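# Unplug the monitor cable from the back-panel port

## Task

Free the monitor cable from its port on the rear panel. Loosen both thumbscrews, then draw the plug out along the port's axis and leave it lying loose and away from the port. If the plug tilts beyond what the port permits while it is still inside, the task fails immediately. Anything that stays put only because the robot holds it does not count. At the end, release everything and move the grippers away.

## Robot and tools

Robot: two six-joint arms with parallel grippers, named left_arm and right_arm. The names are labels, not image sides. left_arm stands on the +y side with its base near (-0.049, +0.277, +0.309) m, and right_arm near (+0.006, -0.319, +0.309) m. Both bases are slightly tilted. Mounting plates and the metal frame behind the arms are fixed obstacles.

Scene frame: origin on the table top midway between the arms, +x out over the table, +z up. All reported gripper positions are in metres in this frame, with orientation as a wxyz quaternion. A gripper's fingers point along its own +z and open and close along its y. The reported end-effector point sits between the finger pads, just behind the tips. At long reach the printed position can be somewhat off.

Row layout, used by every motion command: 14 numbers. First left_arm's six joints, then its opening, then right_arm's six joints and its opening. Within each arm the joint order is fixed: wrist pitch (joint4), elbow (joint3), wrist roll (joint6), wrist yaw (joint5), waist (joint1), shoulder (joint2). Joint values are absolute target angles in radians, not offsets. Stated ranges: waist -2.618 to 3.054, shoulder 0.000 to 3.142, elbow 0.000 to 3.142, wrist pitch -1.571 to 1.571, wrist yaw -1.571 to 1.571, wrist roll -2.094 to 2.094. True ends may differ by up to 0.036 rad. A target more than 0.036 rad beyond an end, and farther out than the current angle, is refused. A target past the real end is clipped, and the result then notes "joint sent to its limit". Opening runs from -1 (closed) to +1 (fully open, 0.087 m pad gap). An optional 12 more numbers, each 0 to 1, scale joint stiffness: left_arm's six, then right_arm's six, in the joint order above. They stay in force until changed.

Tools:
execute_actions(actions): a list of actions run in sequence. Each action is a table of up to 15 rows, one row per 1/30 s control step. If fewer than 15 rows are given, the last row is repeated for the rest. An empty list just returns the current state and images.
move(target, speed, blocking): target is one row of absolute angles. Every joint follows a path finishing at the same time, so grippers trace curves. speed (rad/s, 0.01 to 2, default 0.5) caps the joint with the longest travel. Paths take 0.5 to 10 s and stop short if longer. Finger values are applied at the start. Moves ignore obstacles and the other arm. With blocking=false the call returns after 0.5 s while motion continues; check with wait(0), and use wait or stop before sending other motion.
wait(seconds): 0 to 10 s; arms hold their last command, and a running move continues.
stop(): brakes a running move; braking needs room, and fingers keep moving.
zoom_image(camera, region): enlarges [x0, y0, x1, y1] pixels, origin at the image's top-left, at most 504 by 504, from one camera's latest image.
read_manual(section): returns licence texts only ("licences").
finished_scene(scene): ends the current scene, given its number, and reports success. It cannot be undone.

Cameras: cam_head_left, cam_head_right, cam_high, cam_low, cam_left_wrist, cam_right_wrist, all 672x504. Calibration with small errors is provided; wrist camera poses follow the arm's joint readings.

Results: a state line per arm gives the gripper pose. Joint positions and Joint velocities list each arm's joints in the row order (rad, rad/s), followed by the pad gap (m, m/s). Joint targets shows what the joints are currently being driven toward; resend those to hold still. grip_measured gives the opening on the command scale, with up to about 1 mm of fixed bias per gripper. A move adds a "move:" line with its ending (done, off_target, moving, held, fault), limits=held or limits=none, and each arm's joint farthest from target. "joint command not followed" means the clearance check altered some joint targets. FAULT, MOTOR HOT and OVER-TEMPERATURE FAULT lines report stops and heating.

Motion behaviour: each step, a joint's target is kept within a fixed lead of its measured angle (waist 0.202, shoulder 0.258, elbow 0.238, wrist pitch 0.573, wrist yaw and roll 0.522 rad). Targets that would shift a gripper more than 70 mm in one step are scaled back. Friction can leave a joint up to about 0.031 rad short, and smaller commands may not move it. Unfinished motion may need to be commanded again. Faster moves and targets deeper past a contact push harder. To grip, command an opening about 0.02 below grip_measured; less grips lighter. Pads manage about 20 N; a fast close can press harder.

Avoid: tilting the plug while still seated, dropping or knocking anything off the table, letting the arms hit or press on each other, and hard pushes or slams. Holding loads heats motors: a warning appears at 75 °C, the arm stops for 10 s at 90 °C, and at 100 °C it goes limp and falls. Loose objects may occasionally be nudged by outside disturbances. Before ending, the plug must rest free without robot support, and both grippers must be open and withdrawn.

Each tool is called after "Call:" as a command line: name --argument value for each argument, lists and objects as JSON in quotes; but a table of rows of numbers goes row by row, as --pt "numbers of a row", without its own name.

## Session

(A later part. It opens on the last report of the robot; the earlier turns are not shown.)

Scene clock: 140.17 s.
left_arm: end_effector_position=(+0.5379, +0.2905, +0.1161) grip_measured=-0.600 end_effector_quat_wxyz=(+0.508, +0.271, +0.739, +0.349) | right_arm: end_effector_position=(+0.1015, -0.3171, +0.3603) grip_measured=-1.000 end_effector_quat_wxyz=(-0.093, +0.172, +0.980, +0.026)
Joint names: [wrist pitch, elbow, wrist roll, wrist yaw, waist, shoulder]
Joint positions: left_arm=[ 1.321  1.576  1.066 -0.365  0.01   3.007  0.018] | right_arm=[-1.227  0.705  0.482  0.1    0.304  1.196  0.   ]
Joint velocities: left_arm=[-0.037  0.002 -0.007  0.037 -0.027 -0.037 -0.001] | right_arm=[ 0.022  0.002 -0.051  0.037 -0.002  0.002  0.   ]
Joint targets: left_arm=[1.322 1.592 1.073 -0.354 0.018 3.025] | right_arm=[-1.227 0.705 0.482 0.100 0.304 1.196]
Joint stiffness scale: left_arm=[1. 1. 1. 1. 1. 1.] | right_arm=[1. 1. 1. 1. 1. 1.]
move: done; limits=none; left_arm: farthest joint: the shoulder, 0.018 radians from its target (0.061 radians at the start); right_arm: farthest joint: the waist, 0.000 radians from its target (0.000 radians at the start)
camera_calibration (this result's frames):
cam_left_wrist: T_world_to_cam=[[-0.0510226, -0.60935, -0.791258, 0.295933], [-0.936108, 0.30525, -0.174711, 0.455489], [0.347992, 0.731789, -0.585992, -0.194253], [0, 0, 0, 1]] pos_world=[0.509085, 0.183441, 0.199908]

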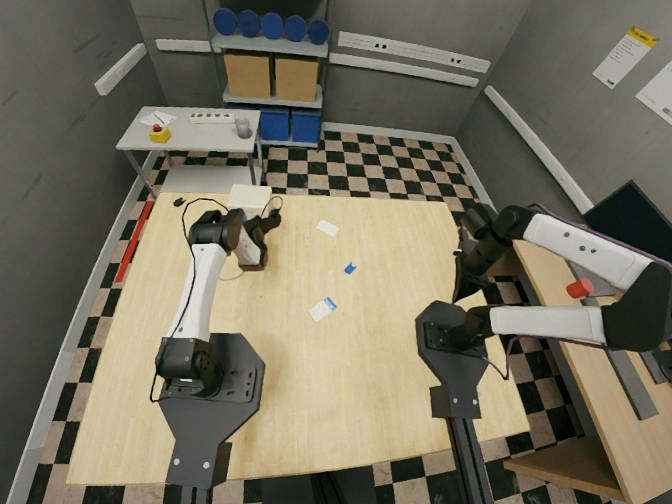

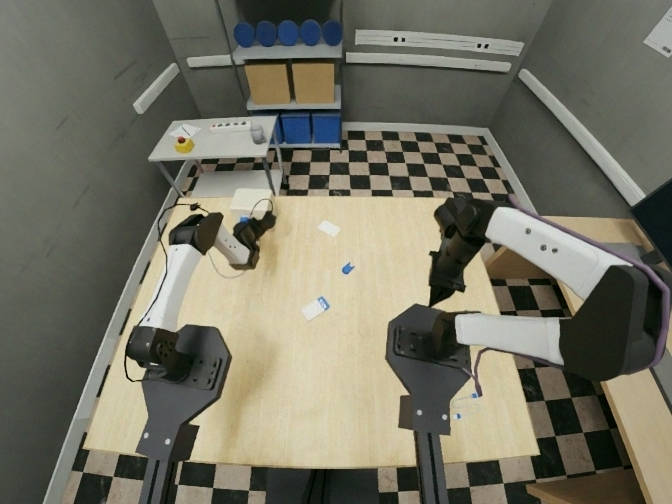

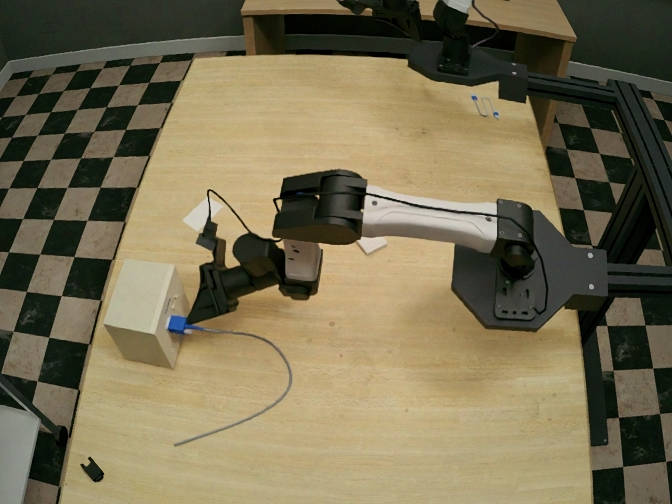

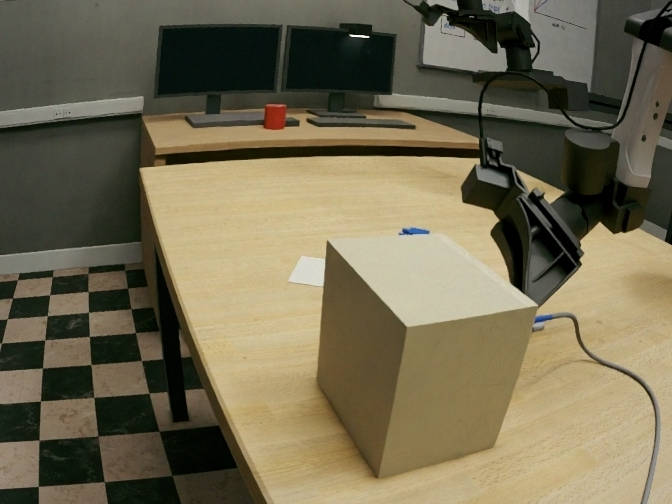

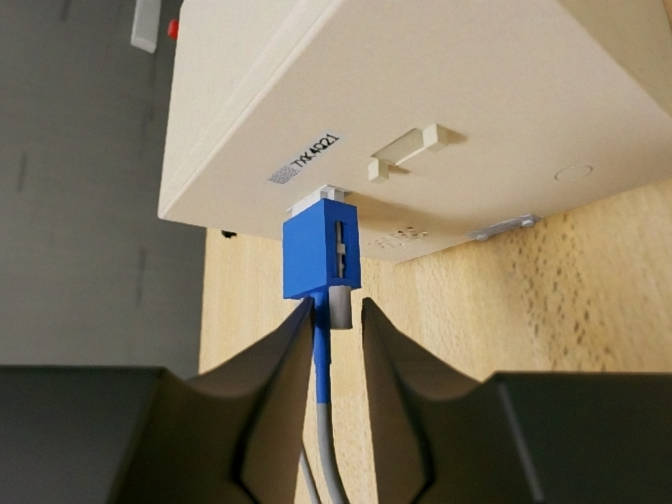

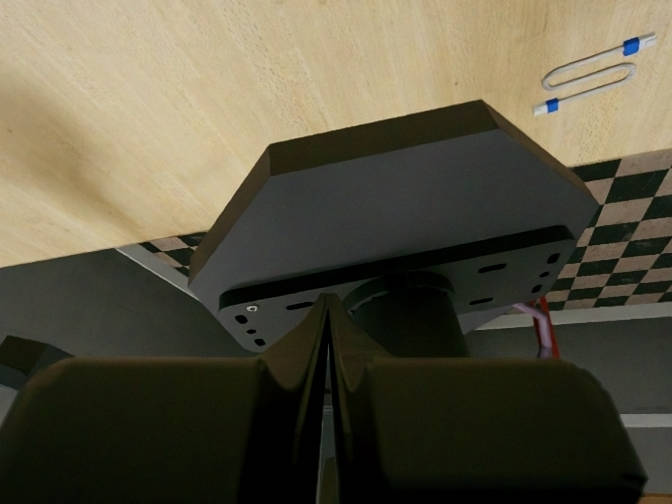

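Call:
execute_actions --actions '[[[1.32,1.58,1.07,-0.365,0.01,3.01,-0.72,-1.227,0.705,0.482,0.1,0.304,1.196,-1],[1.32,1.58,1.07,-0.365,0.01,3.01,-0.79,-1.227,0.705,0.482,0.1,0.304,1.196,-1],[1.32,1.58,1.07,-0.365,0.01,3.01,-0.83,-1.227,0.705,0.482,0.1,0.304,1.196,-1],[1.32,1.58,1.07,-0.365,0.01,3.01,-0.86,-1.227,0.705,0.482,0.1,0.304,1.196,-1],[1.32,1.58,1.07,-0.365,0.01,3.01,-0.92,-1.227,0.705,0.482,0.1,0.304,1.196,-1]]]'

Call:
move --target '[1.105,1.418,0.58,-0.138,0.101,2.813,-0.92,-1.227,0.705,0.482,0.1,0.304,1.196,-1]' --speed 0.5

Call:
move --target '[1.326,1.588,1.073,-0.377,0.004,3.022,-0.72,-1.227,0.705,0.482,0.1,0.304,1.196,-1]' --speed 0.6

Call:
execute_actions --actions '[[[1.32,1.58,1.07,-0.365,0.01,3.01,-0.79,-1.227,0.705,0.482,0.1,0.304,1.196,-1],[1.32,1.58,1.07,-0.365,0.01,3.01,-0.83,-1.227,0.705,0.482,0.1,0.304,1.196,-1],[1.32,1.58,1.07,-0.365,0.01,3.01,-0.86,-1.227,0.705,0.482,0.1,0.304,1.196,-1],[1.32,1.58,1.07,-0.365,0.01,3.01,-0.92,-1.227,0.705,0.482,0.1,0.304,1.196,-1]]]'

Call:
move --target '[1.105,1.418,0.58,-0.138,0.101,2.813,-0.92,-1.227,0.705,0.482,0.1,0.304,1.196,-1]' --speed 0.5

Scene clock: 141.53 s.
left_arm: end_effector_position=(+0.5380, +0.2902, +0.1162) grip_measured=-0.847 end_effector_quat_wxyz=(+0.508, +0.272, +0.739, +0.349) | right_arm: end_effector_position=(+0.1015, -0.3171, +0.3603) grip_measured=-1.000 end_effector_quat_wxyz=(-0.093, +0.172, +0.980, +0.026)
Joint names: [wrist pitch, elbow, wrist roll, wrist yaw, waist, shoulder]
Joint positions: left_arm=[ 1.321  1.576  1.066 -0.363  0.01   3.007  0.007] | right_arm=[-1.227  0.705  0.482  0.1    0.304  1.196  0.   ]
Joint velocities: left_arm=[-0.037 -0.002 -0.022  0.037 -0.017  0.007 -0.002] | right_arm=[-0.022  0.002 -0.022 -0.066 -0.012  0.002  0.   ]
Joint targets: left_arm=[1.320 1.580 1.070 -0.365 0.010 3.010] | right_arm=[-1.227 0.705 0.482 0.100 0.304 1.196]
Joint stiffness scale: left_arm=[1. 1. 1. 1. 1. 1.] | right_arm=[1. 1. 1. 1. 1. 1.]
camera_calibration (this result's frames):
cam_left_wrist: T_world_to_cam=[[-0.0515523, -0.609591, -0.791038, 0.296175], [-0.935445, 0.306832, -0.175488, 0.45504], [0.349692, 0.730926, -0.586057, -0.194702], [0, 0, 0, 1]] pos_world=[0.509019, 0.183237, 0.200034]

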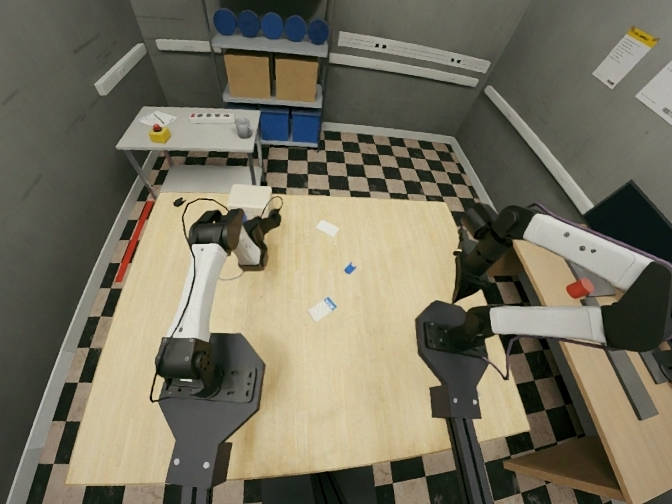

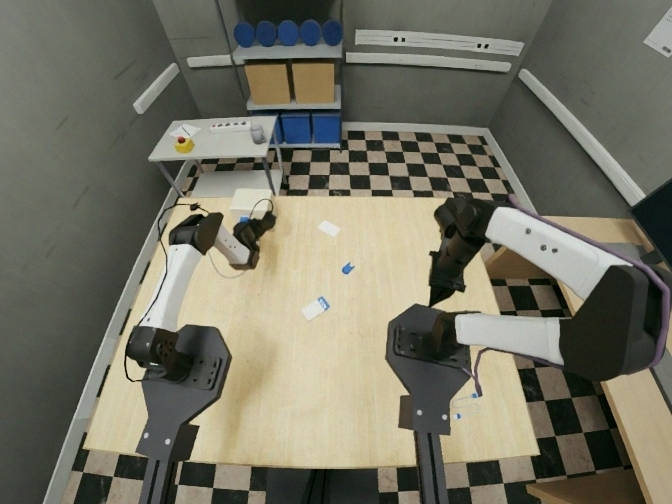

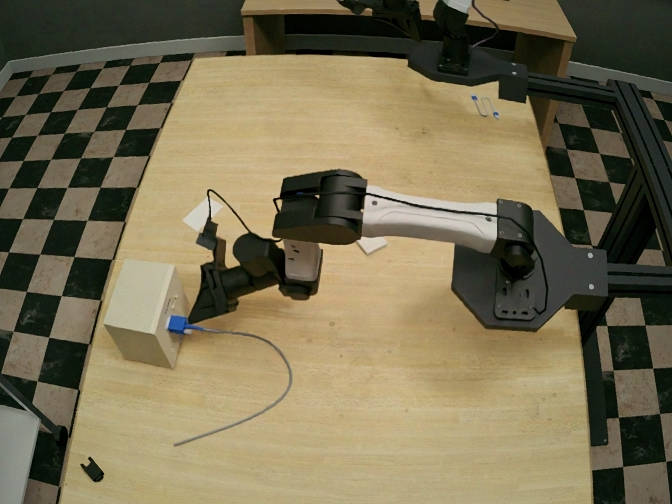

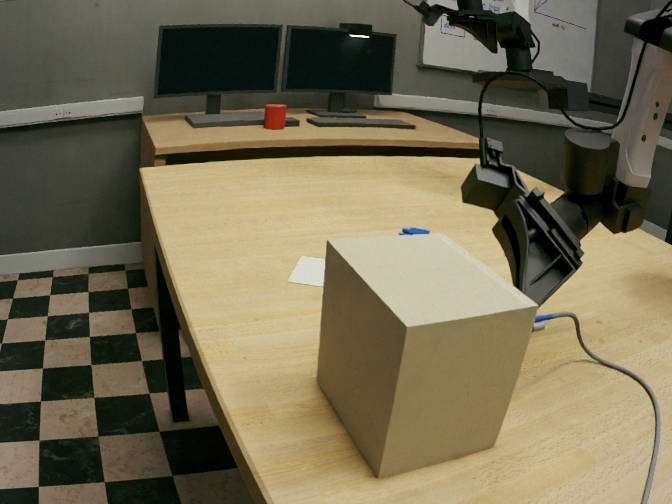

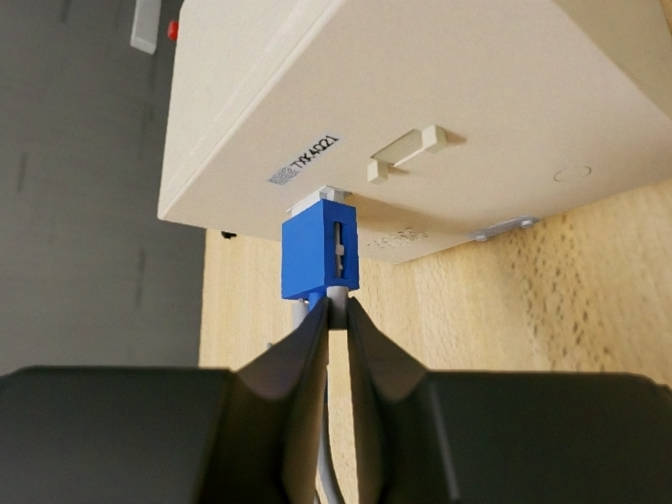

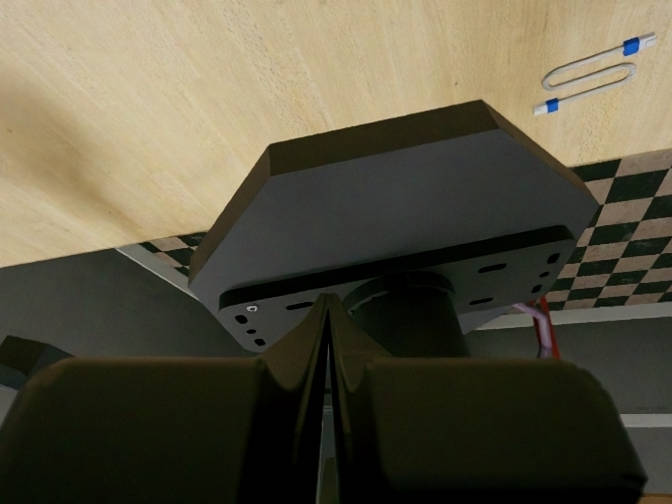

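Scene clock: 143.27 s.
left_arm: end_effector_position=(+0.5386, +0.2916, +0.1179) grip_measured=-0.847 end_effector_quat_wxyz=(+0.545, +0.146, +0.811, +0.151) | right_arm: end_effector_position=(+0.1015, -0.3171, +0.3603) grip_measured=-1.000 end_effector_quat_wxyz=(-0.093, +0.172, +0.980, +0.026)
Joint names: [wrist pitch, elbow, wrist roll, wrist yaw, waist, shoulder]
Joint positions: left_arm=[ 1.129  1.44   0.586 -0.149  0.091  2.822  0.007] | right_arm=[-1.227  0.705  0.482  0.1    0.304  1.196  0.   ]
Joint velocities: left_arm=[-0.066 -0.017  0.022  0.007 -0.017 -0.007 -0.001] | right_arm=[ 0.037  0.007 -0.051 -0.022  0.007 -0.007  0.   ]
Joint targets: left_arm=[1.105 1.418 0.580 -0.138 0.101 2.813] | right_arm=[-1.227 0.705 0.482 0.100 0.304 1.196]
Joint stiffness scale: left_arm=[1. 1. 1. 1. 1. 1.] | right_arm=[1. 1. 1. 1. 1. 1.]
move: off_target (left_arm); limits=none; left_arm: farthest joint: the wrist pitch, 0.024 radians from its target (0.216 radians at the start); right_arm: farthest joint: the waist, 0.000 radians from its target (0.000 radians at the start)
camera_calibration (this result's frames):
cam_left_wrist: T_world_to_cam=[[-0.0777528, -0.911786, -0.403238, 0.354927], [-0.943566, 0.197903, -0.265551, 0.502198], [0.321928, 0.359834, -0.875718, -0.0376745], [0, 0, 0, 1]] pos_world=[0.513582, 0.237787, 0.243487]

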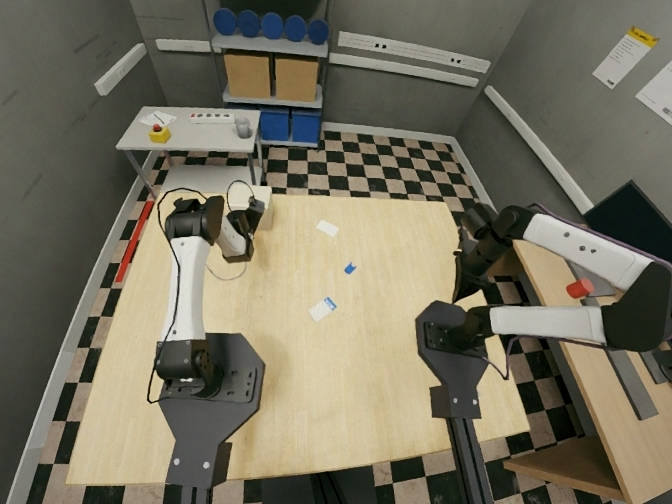

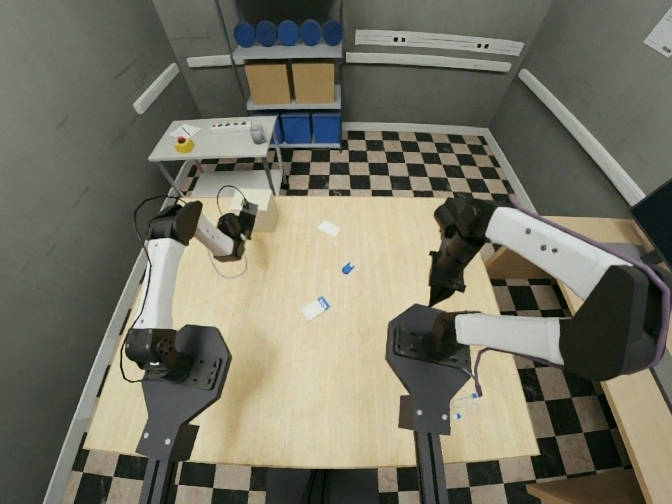

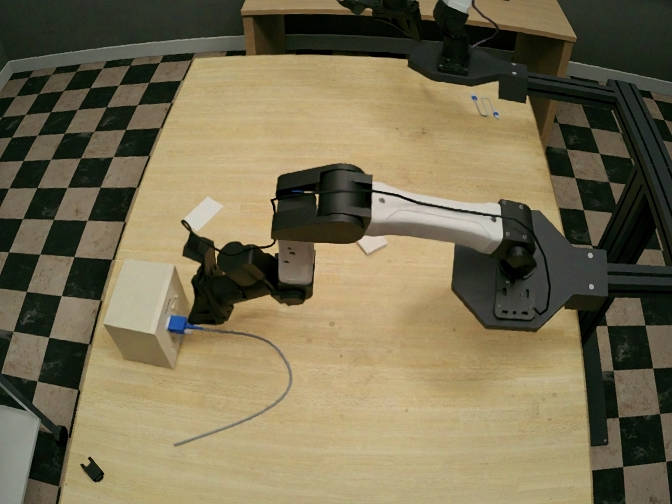

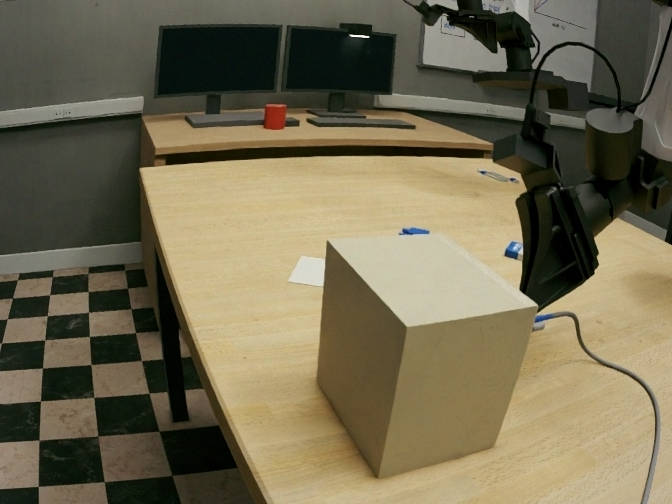

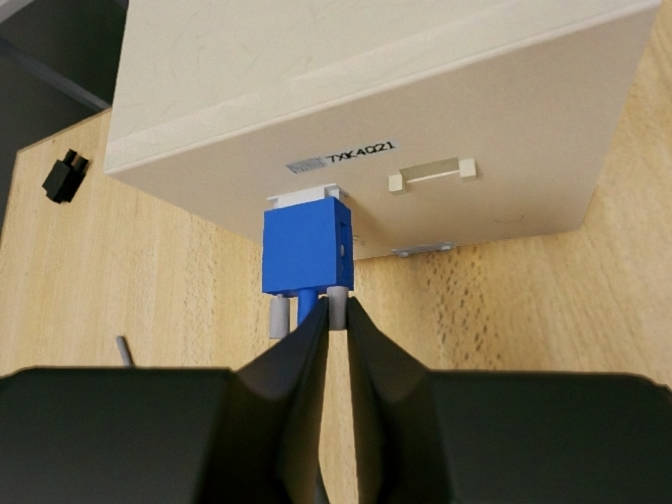

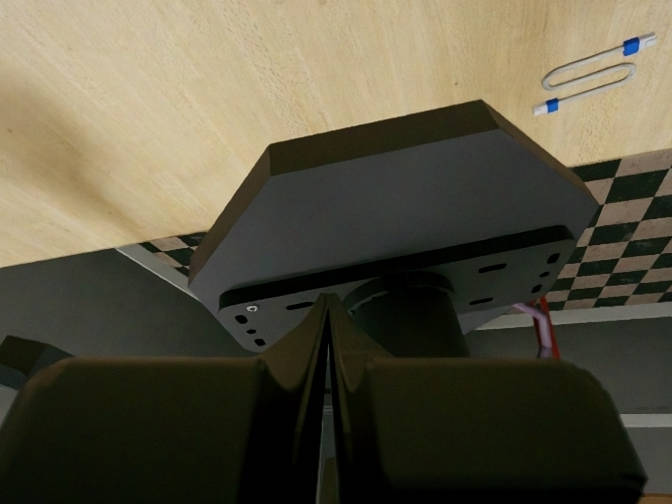

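Scene clock: 144.87 s.
left_arm: end_effector_position=(+0.5376, +0.2906, +0.1163) grip_measured=-0.720 end_effector_quat_wxyz=(+0.508, +0.272, +0.739, +0.348) | right_arm: end_effector_position=(+0.1015, -0.3171, +0.3603) grip_measured=-1.000 end_effector_quat_wxyz=(-0.093, +0.172, +0.980, +0.026)
Joint names: [wrist pitch, elbow, wrist roll, wrist yaw, waist, shoulder]
Joint positions: left_arm=[ 1.321  1.572  1.065 -0.361  0.011  3.004  0.012] | right_arm=[-1.227  0.705  0.482  0.1    0.304  1.196  0.   ]
Joint velocities: left_arm=[-0.066 -0.002  0.007 -0.051  0.002 -0.012 -0.001] | right_arm=[-0.037 -0.012 -0.051  0.081  0.007 -0.017  0.   ]
Joint targets: left_arm=[1.326 1.588 1.073 -0.377 0.004 3.022] | right_arm=[-1.227 0.705 0.482 0.100 0.304 1.196]
Joint stiffness scale: left_arm=[1. 1. 1. 1. 1. 1.] | right_arm=[1. 1. 1. 1. 1. 1.]
move: done; limits=none; left_arm: farthest joint: the shoulder, 0.018 radians from its target (0.200 radians at the start); right_arm: farthest joint: the waist, 0.000 radians from its target (0.000 radians at the start)
camera_calibration (this result's frames):
cam_left_wrist: T_world_to_cam=[[-0.0533843, -0.610543, -0.790182, 0.297659], [-0.935334, 0.3077, -0.174557, 0.454157], [0.349714, 0.729765, -0.587488, -0.194268], [0, 0, 0, 1]] pos_world=[0.508618, 0.183759, 0.200351]

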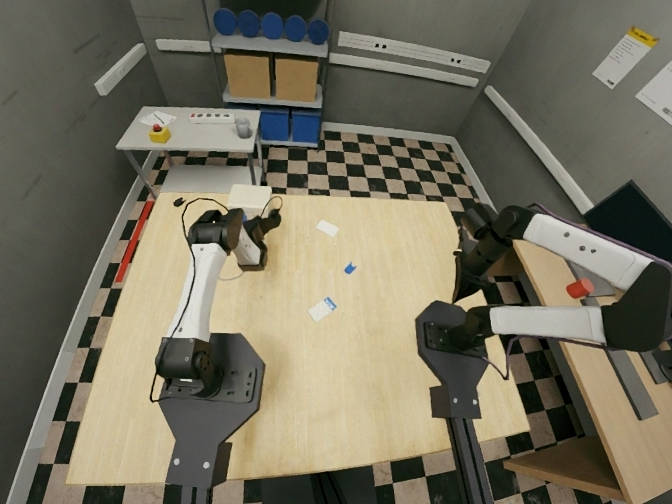

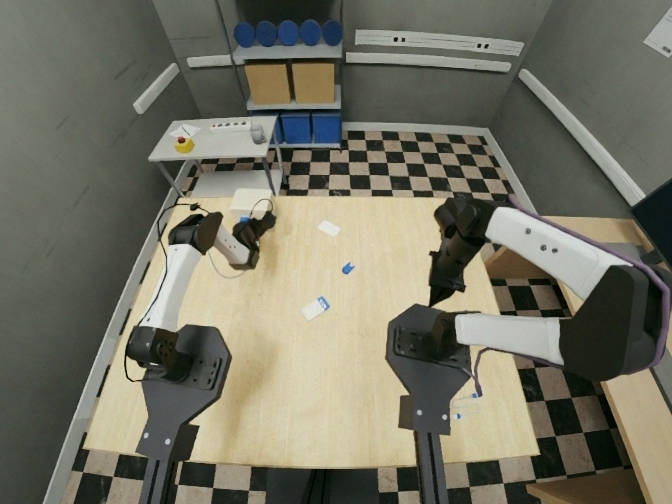

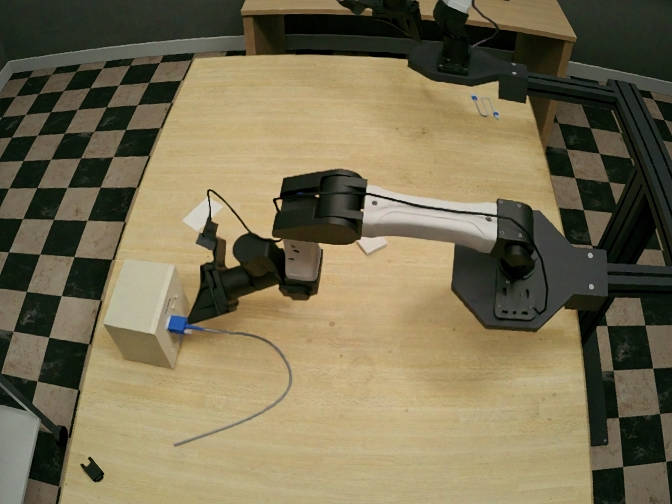

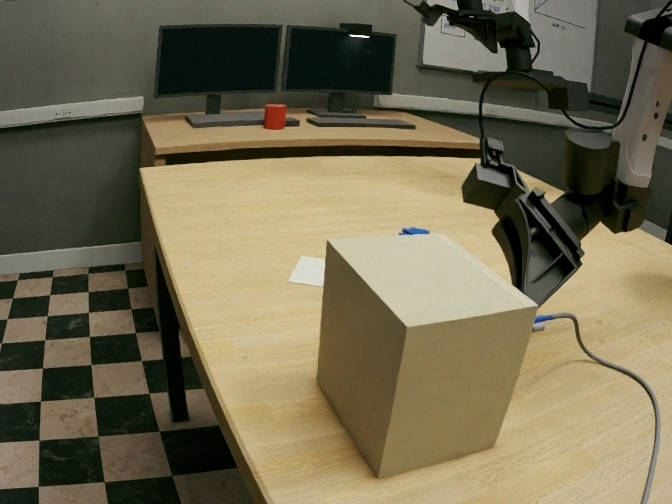

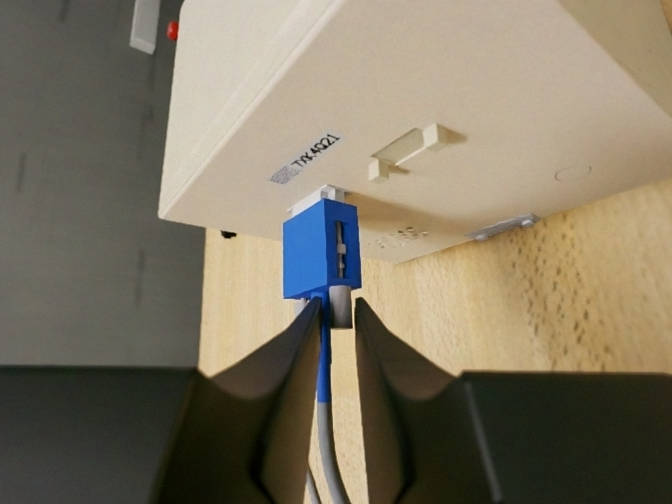

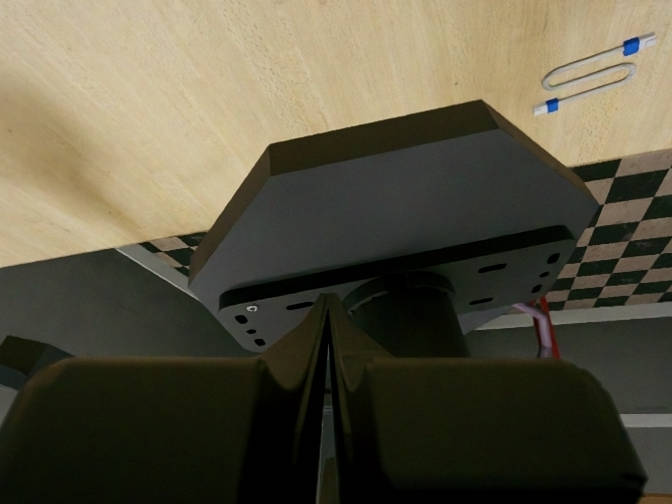

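Scene clock: 145.37 s.
left_arm: end_effector_position=(+0.5377, +0.2905, +0.1164) grip_measured=-0.847 end_effector_quat_wxyz=(+0.508, +0.272, +0.739, +0.348) | right_arm: end_effector_position=(+0.1015, -0.3171, +0.3603) grip_measured=-1.000 end_effector_quat_wxyz=(-0.093, +0.172, +0.980, +0.026)
Joint names: [wrist pitch, elbow, wrist roll, wrist yaw, waist, shoulder]
Joint positions: left_arm=[ 1.321  1.572  1.065 -0.36   0.011  3.004  0.007] | right_arm=[-1.227  0.705  0.482  0.1    0.304  1.196  0.   ]
Joint velocities: left_arm=[-0.051 -0.017 -0.037 -0.051 -0.007 -0.022 -0.   ] | right_arm=[-0.081  0.012 -0.022  0.051  0.022 -0.002  0.   ]
Joint targets: left_arm=[1.320 1.580 1.070 -0.365 0.010 3.010] | right_arm=[-1.227 0.705 0.482 0.100 0.304 1.196]
Joint stiffness scale: left_arm=[1. 1. 1. 1. 1. 1.] | right_arm=[1. 1. 1. 1. 1. 1.]
camera_calibration (this result's frames):
cam_left_wrist: T_world_to_cam=[[-0.0535585, -0.610585, -0.790137, 0.297727], [-0.93521, 0.308031, -0.174641, 0.454053], [0.35002, 0.729591, -0.587523, -0.194342], [0, 0, 0, 1]] pos_world=[0.508604, 0.183716, 0.200361]

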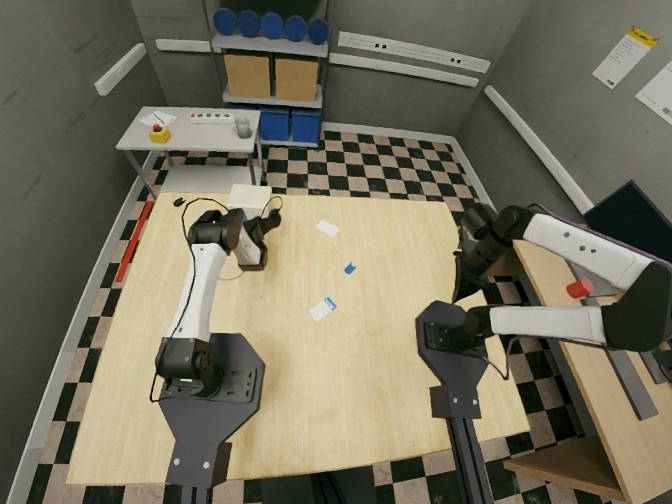

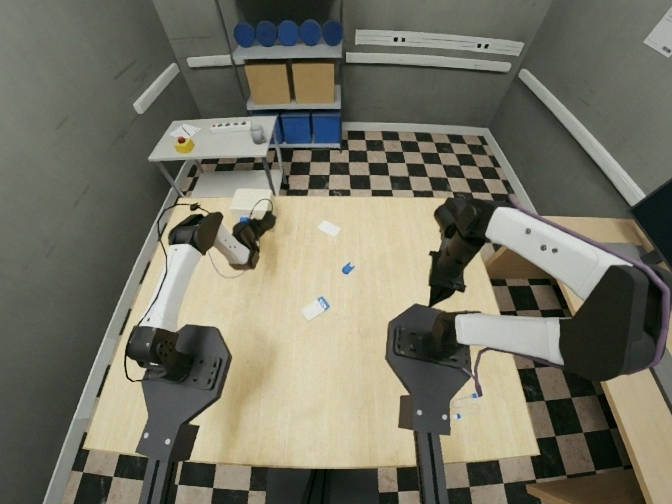

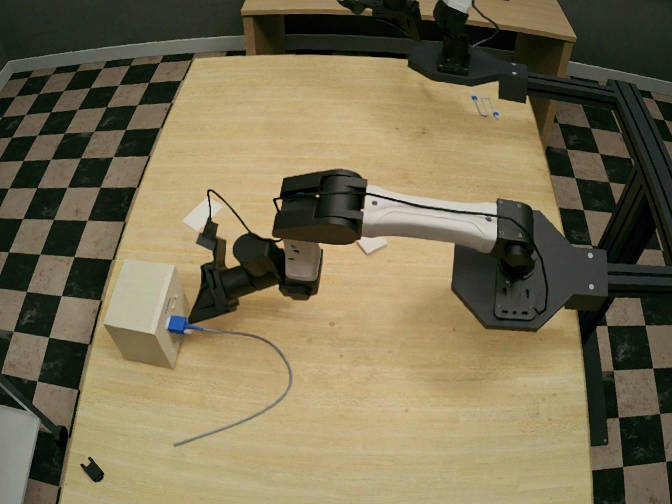

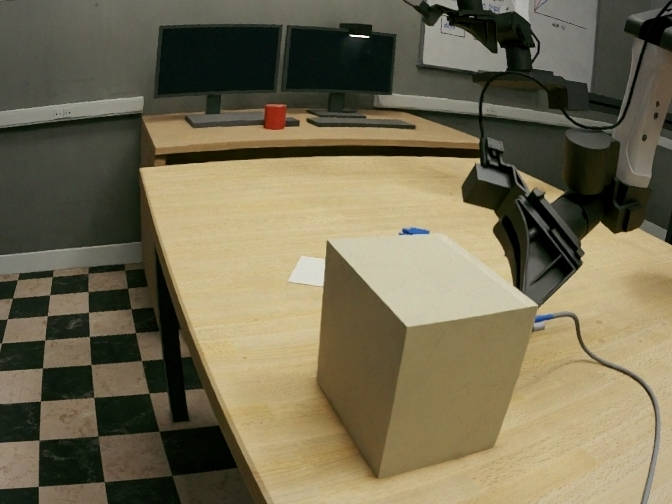

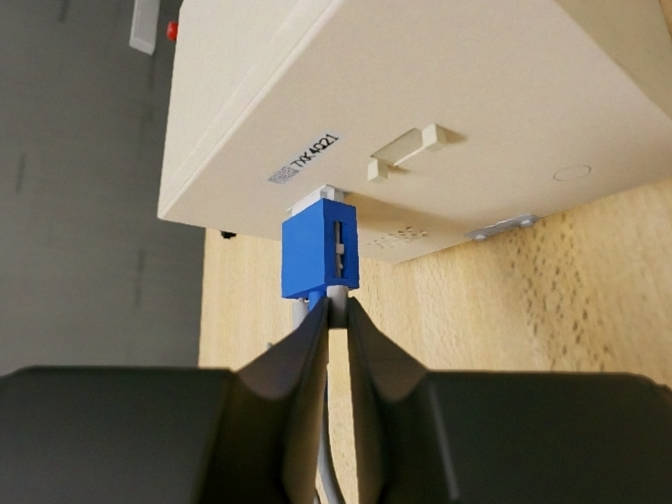

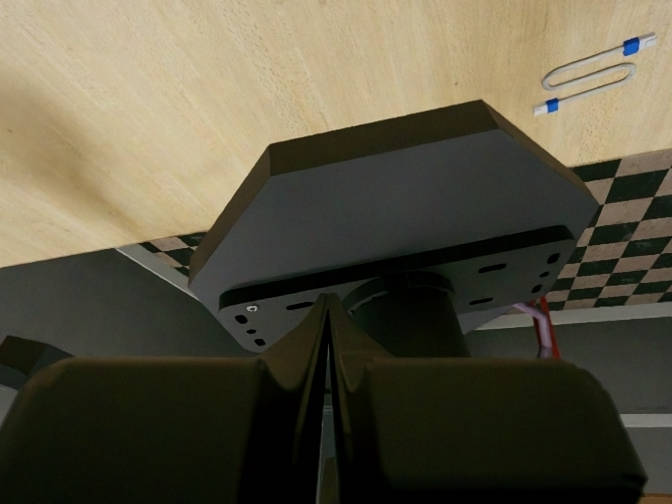

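Scene clock: 147.10 s.
left_arm: end_effector_position=(+0.5382, +0.2918, +0.1177) grip_measured=-0.847 end_effector_quat_wxyz=(+0.545, +0.146, +0.812, +0.151) | right_arm: end_effector_position=(+0.1015, -0.3171, +0.3603) grip_measured=-1.000 end_effector_quat_wxyz=(-0.093, +0.172, +0.980, +0.026)
Joint names: [wrist pitch, elbow, wrist roll, wrist yaw, waist, shoulder]
Joint positions: left_arm=[ 1.129  1.438  0.586 -0.15   0.091  2.822  0.007] | right_arm=[-1.227  0.705  0.482  0.1    0.304  1.196  0.   ]
Joint velocities: left_arm=[-0.007 -0.007  0.051  0.007 -0.002  0.012  0.002] | right_arm=[-0.095  0.007 -0.066 -0.066  0.012 -0.012  0.   ]
Joint targets: left_arm=[1.105 1.418 0.580 -0.138 0.101 2.813] | right_arm=[-1.227 0.705 0.482 0.100 0.304 1.196]
Joint stiffness scale: left_arm=[1. 1. 1. 1. 1. 1.] | right_arm=[1. 1. 1. 1. 1. 1.]
move: off_target (left_arm); limits=none; left_arm: farthest joint: the wrist pitch, 0.024 radians from its target (0.216 radians at the start); right_arm: farthest joint: the waist, 0.000 radians from its target (0.000 radians at the start)
camera_calibration (this result's frames):
cam_left_wrist: T_world_to_cam=[[-0.0776471, -0.91154, -0.403813, 0.354903], [-0.944065, 0.197427, -0.264128, 0.50198], [0.320487, 0.360717, -0.875883, -0.0372656], [0, 0, 0, 1]] pos_world=[0.513402, 0.237847, 0.243261]

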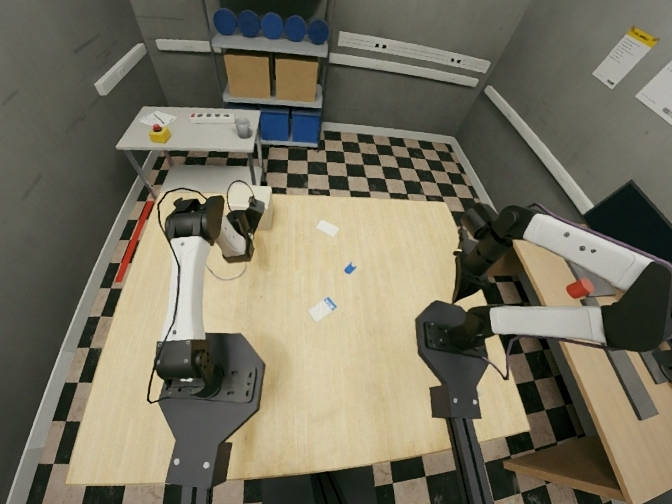

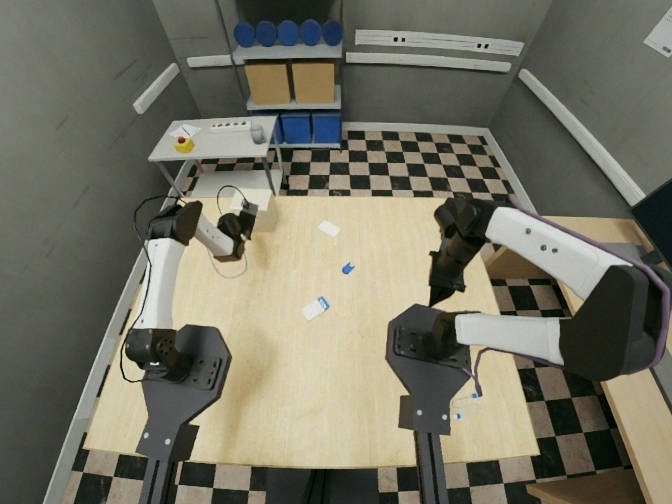

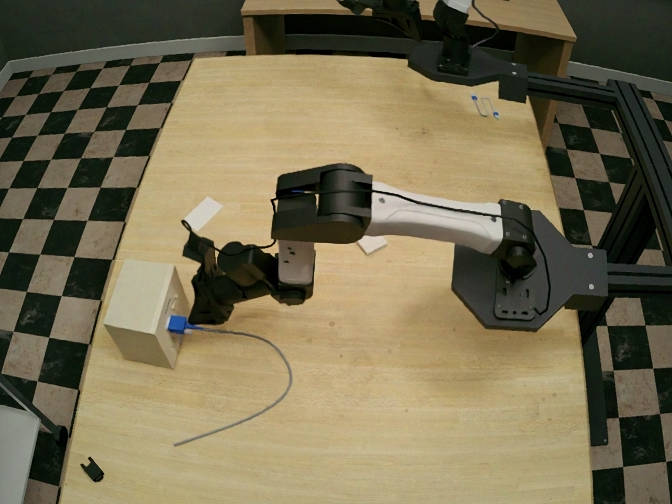

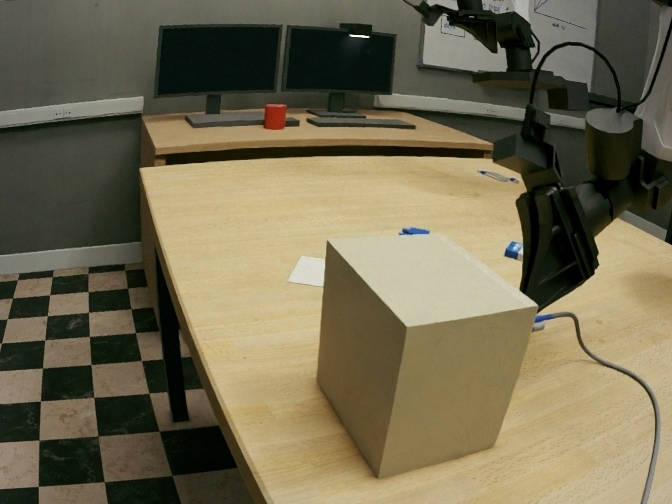

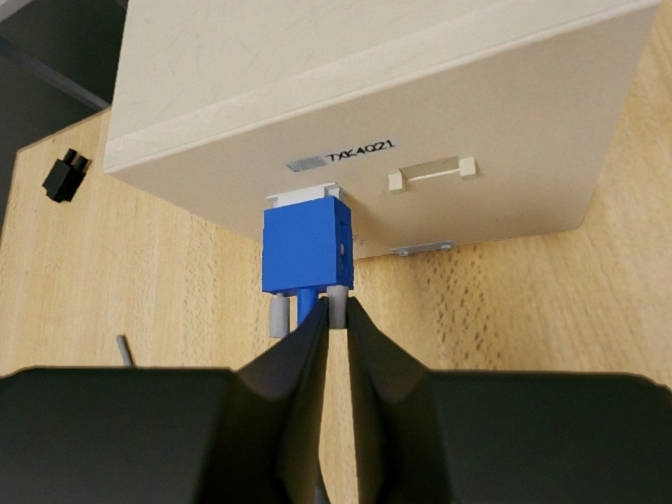

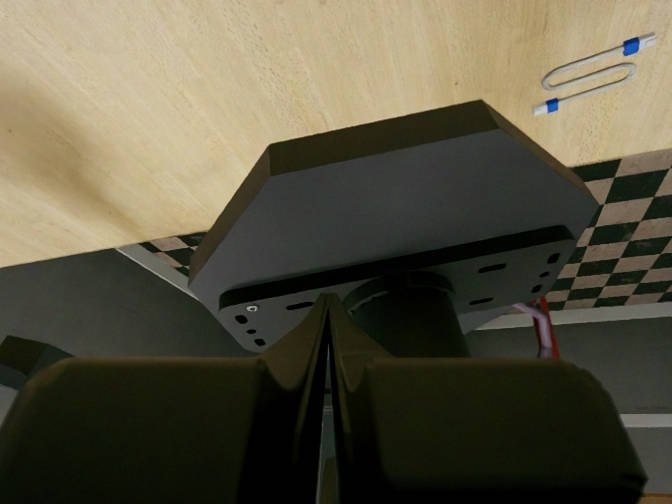

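Call:
execute_actions --actions '[]'

Scene clock: 148.73 s.
left_arm: end_effector_position=(+0.5382, +0.2918, +0.1176) grip_measured=-0.847 end_effector_quat_wxyz=(+0.545, +0.146, +0.812, +0.151) | right_arm: end_effector_position=(+0.1015, -0.3171, +0.3603) grip_measured=-1.000 end_effector_quat_wxyz=(-0.093, +0.172, +0.980, +0.026)
Joint names: [wrist pitch, elbow, wrist roll, wrist yaw, waist, shoulder]
Joint positions: left_arm=[ 1.129  1.438  0.585 -0.15   0.091  2.822  0.007] | right_arm=[-1.227  0.705  0.482  0.1    0.304  1.196  0.   ]
Joint velocities: left_arm=[-0.007  0.002 -0.022 -0.022  0.007  0.012  0.   ] | right_arm=[ 0.022  0.002 -0.037 -0.051 -0.012 -0.007  0.   ]
Joint targets: left_arm=[1.105 1.418 0.580 -0.138 0.101 2.813] | right_arm=[-1.227 0.705 0.482 0.100 0.304 1.196]
Joint stiffness scale: left_arm=[1. 1. 1. 1. 1. 1.] | right_arm=[1. 1. 1. 1. 1. 1.]
camera_calibration (this result's frames):
cam_left_wrist: T_world_to_cam=[[-0.0773697, -0.911848, -0.403172, 0.354736], [-0.944102, 0.19698, -0.26433, 0.502154], [0.320445, 0.360185, -0.876117, -0.0370603], [0, 0, 0, 1]] pos_world=[0.513406, 0.2379, 0.243285]

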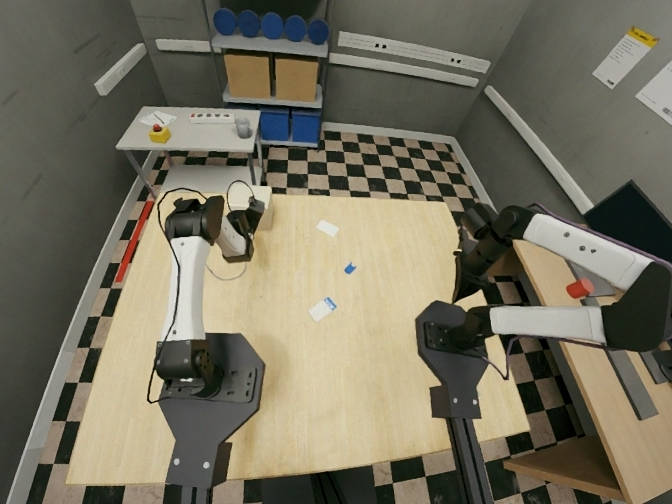

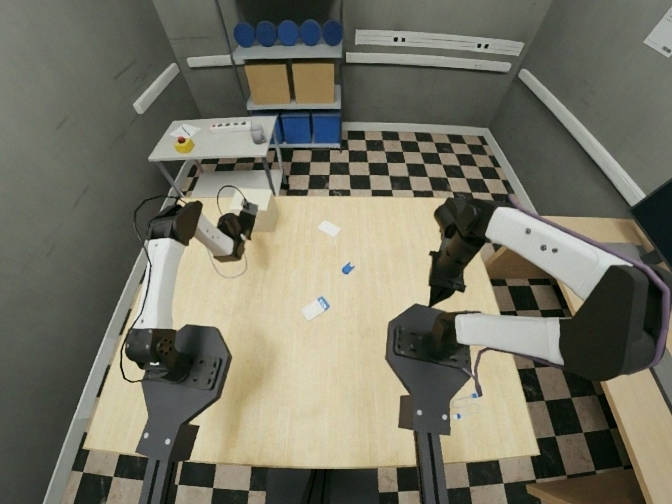

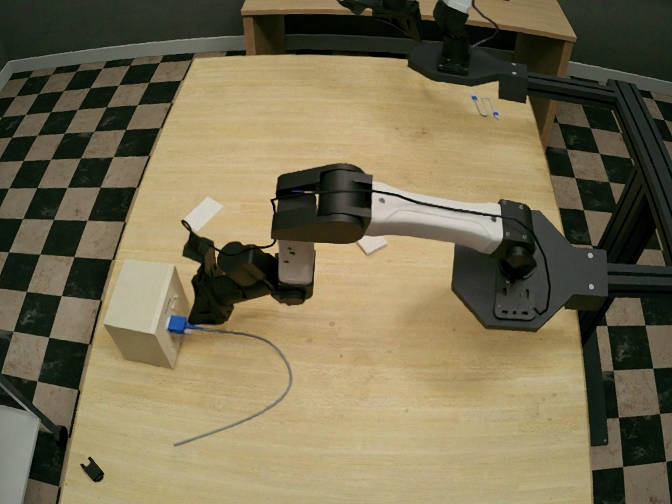

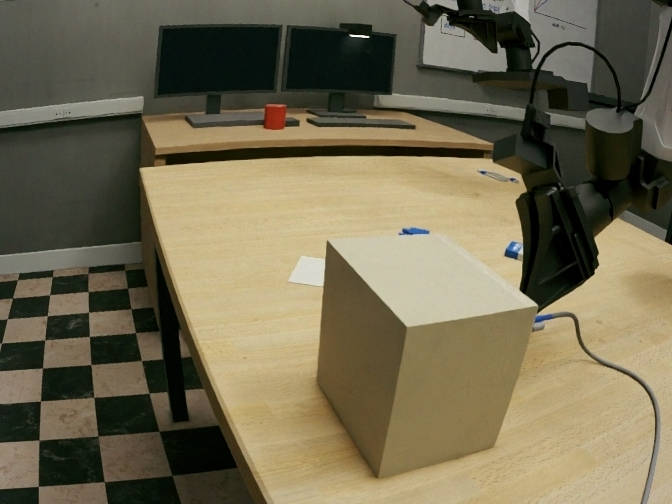

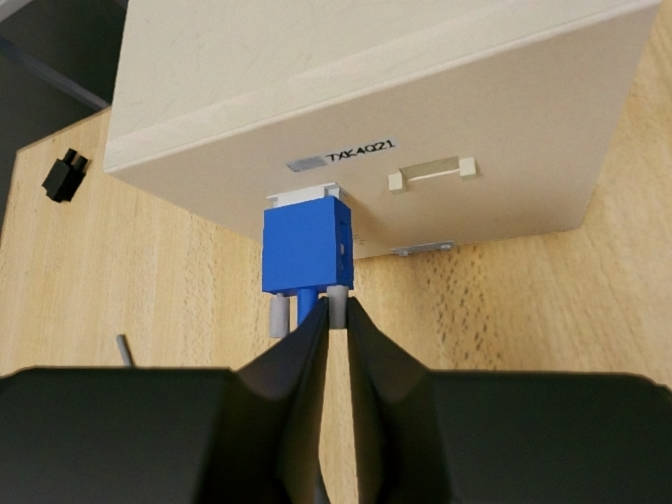

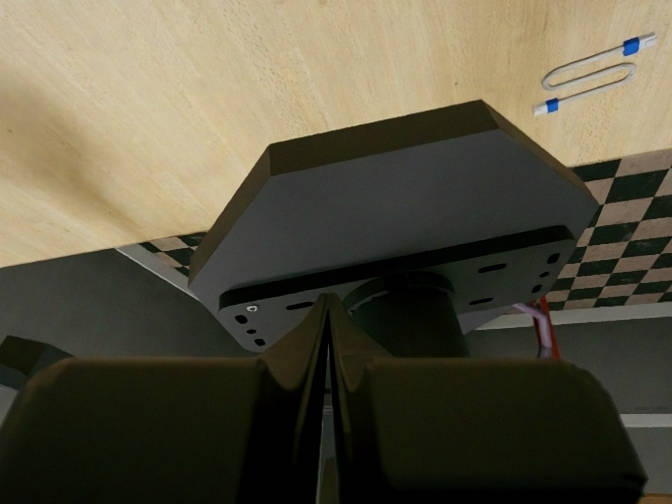

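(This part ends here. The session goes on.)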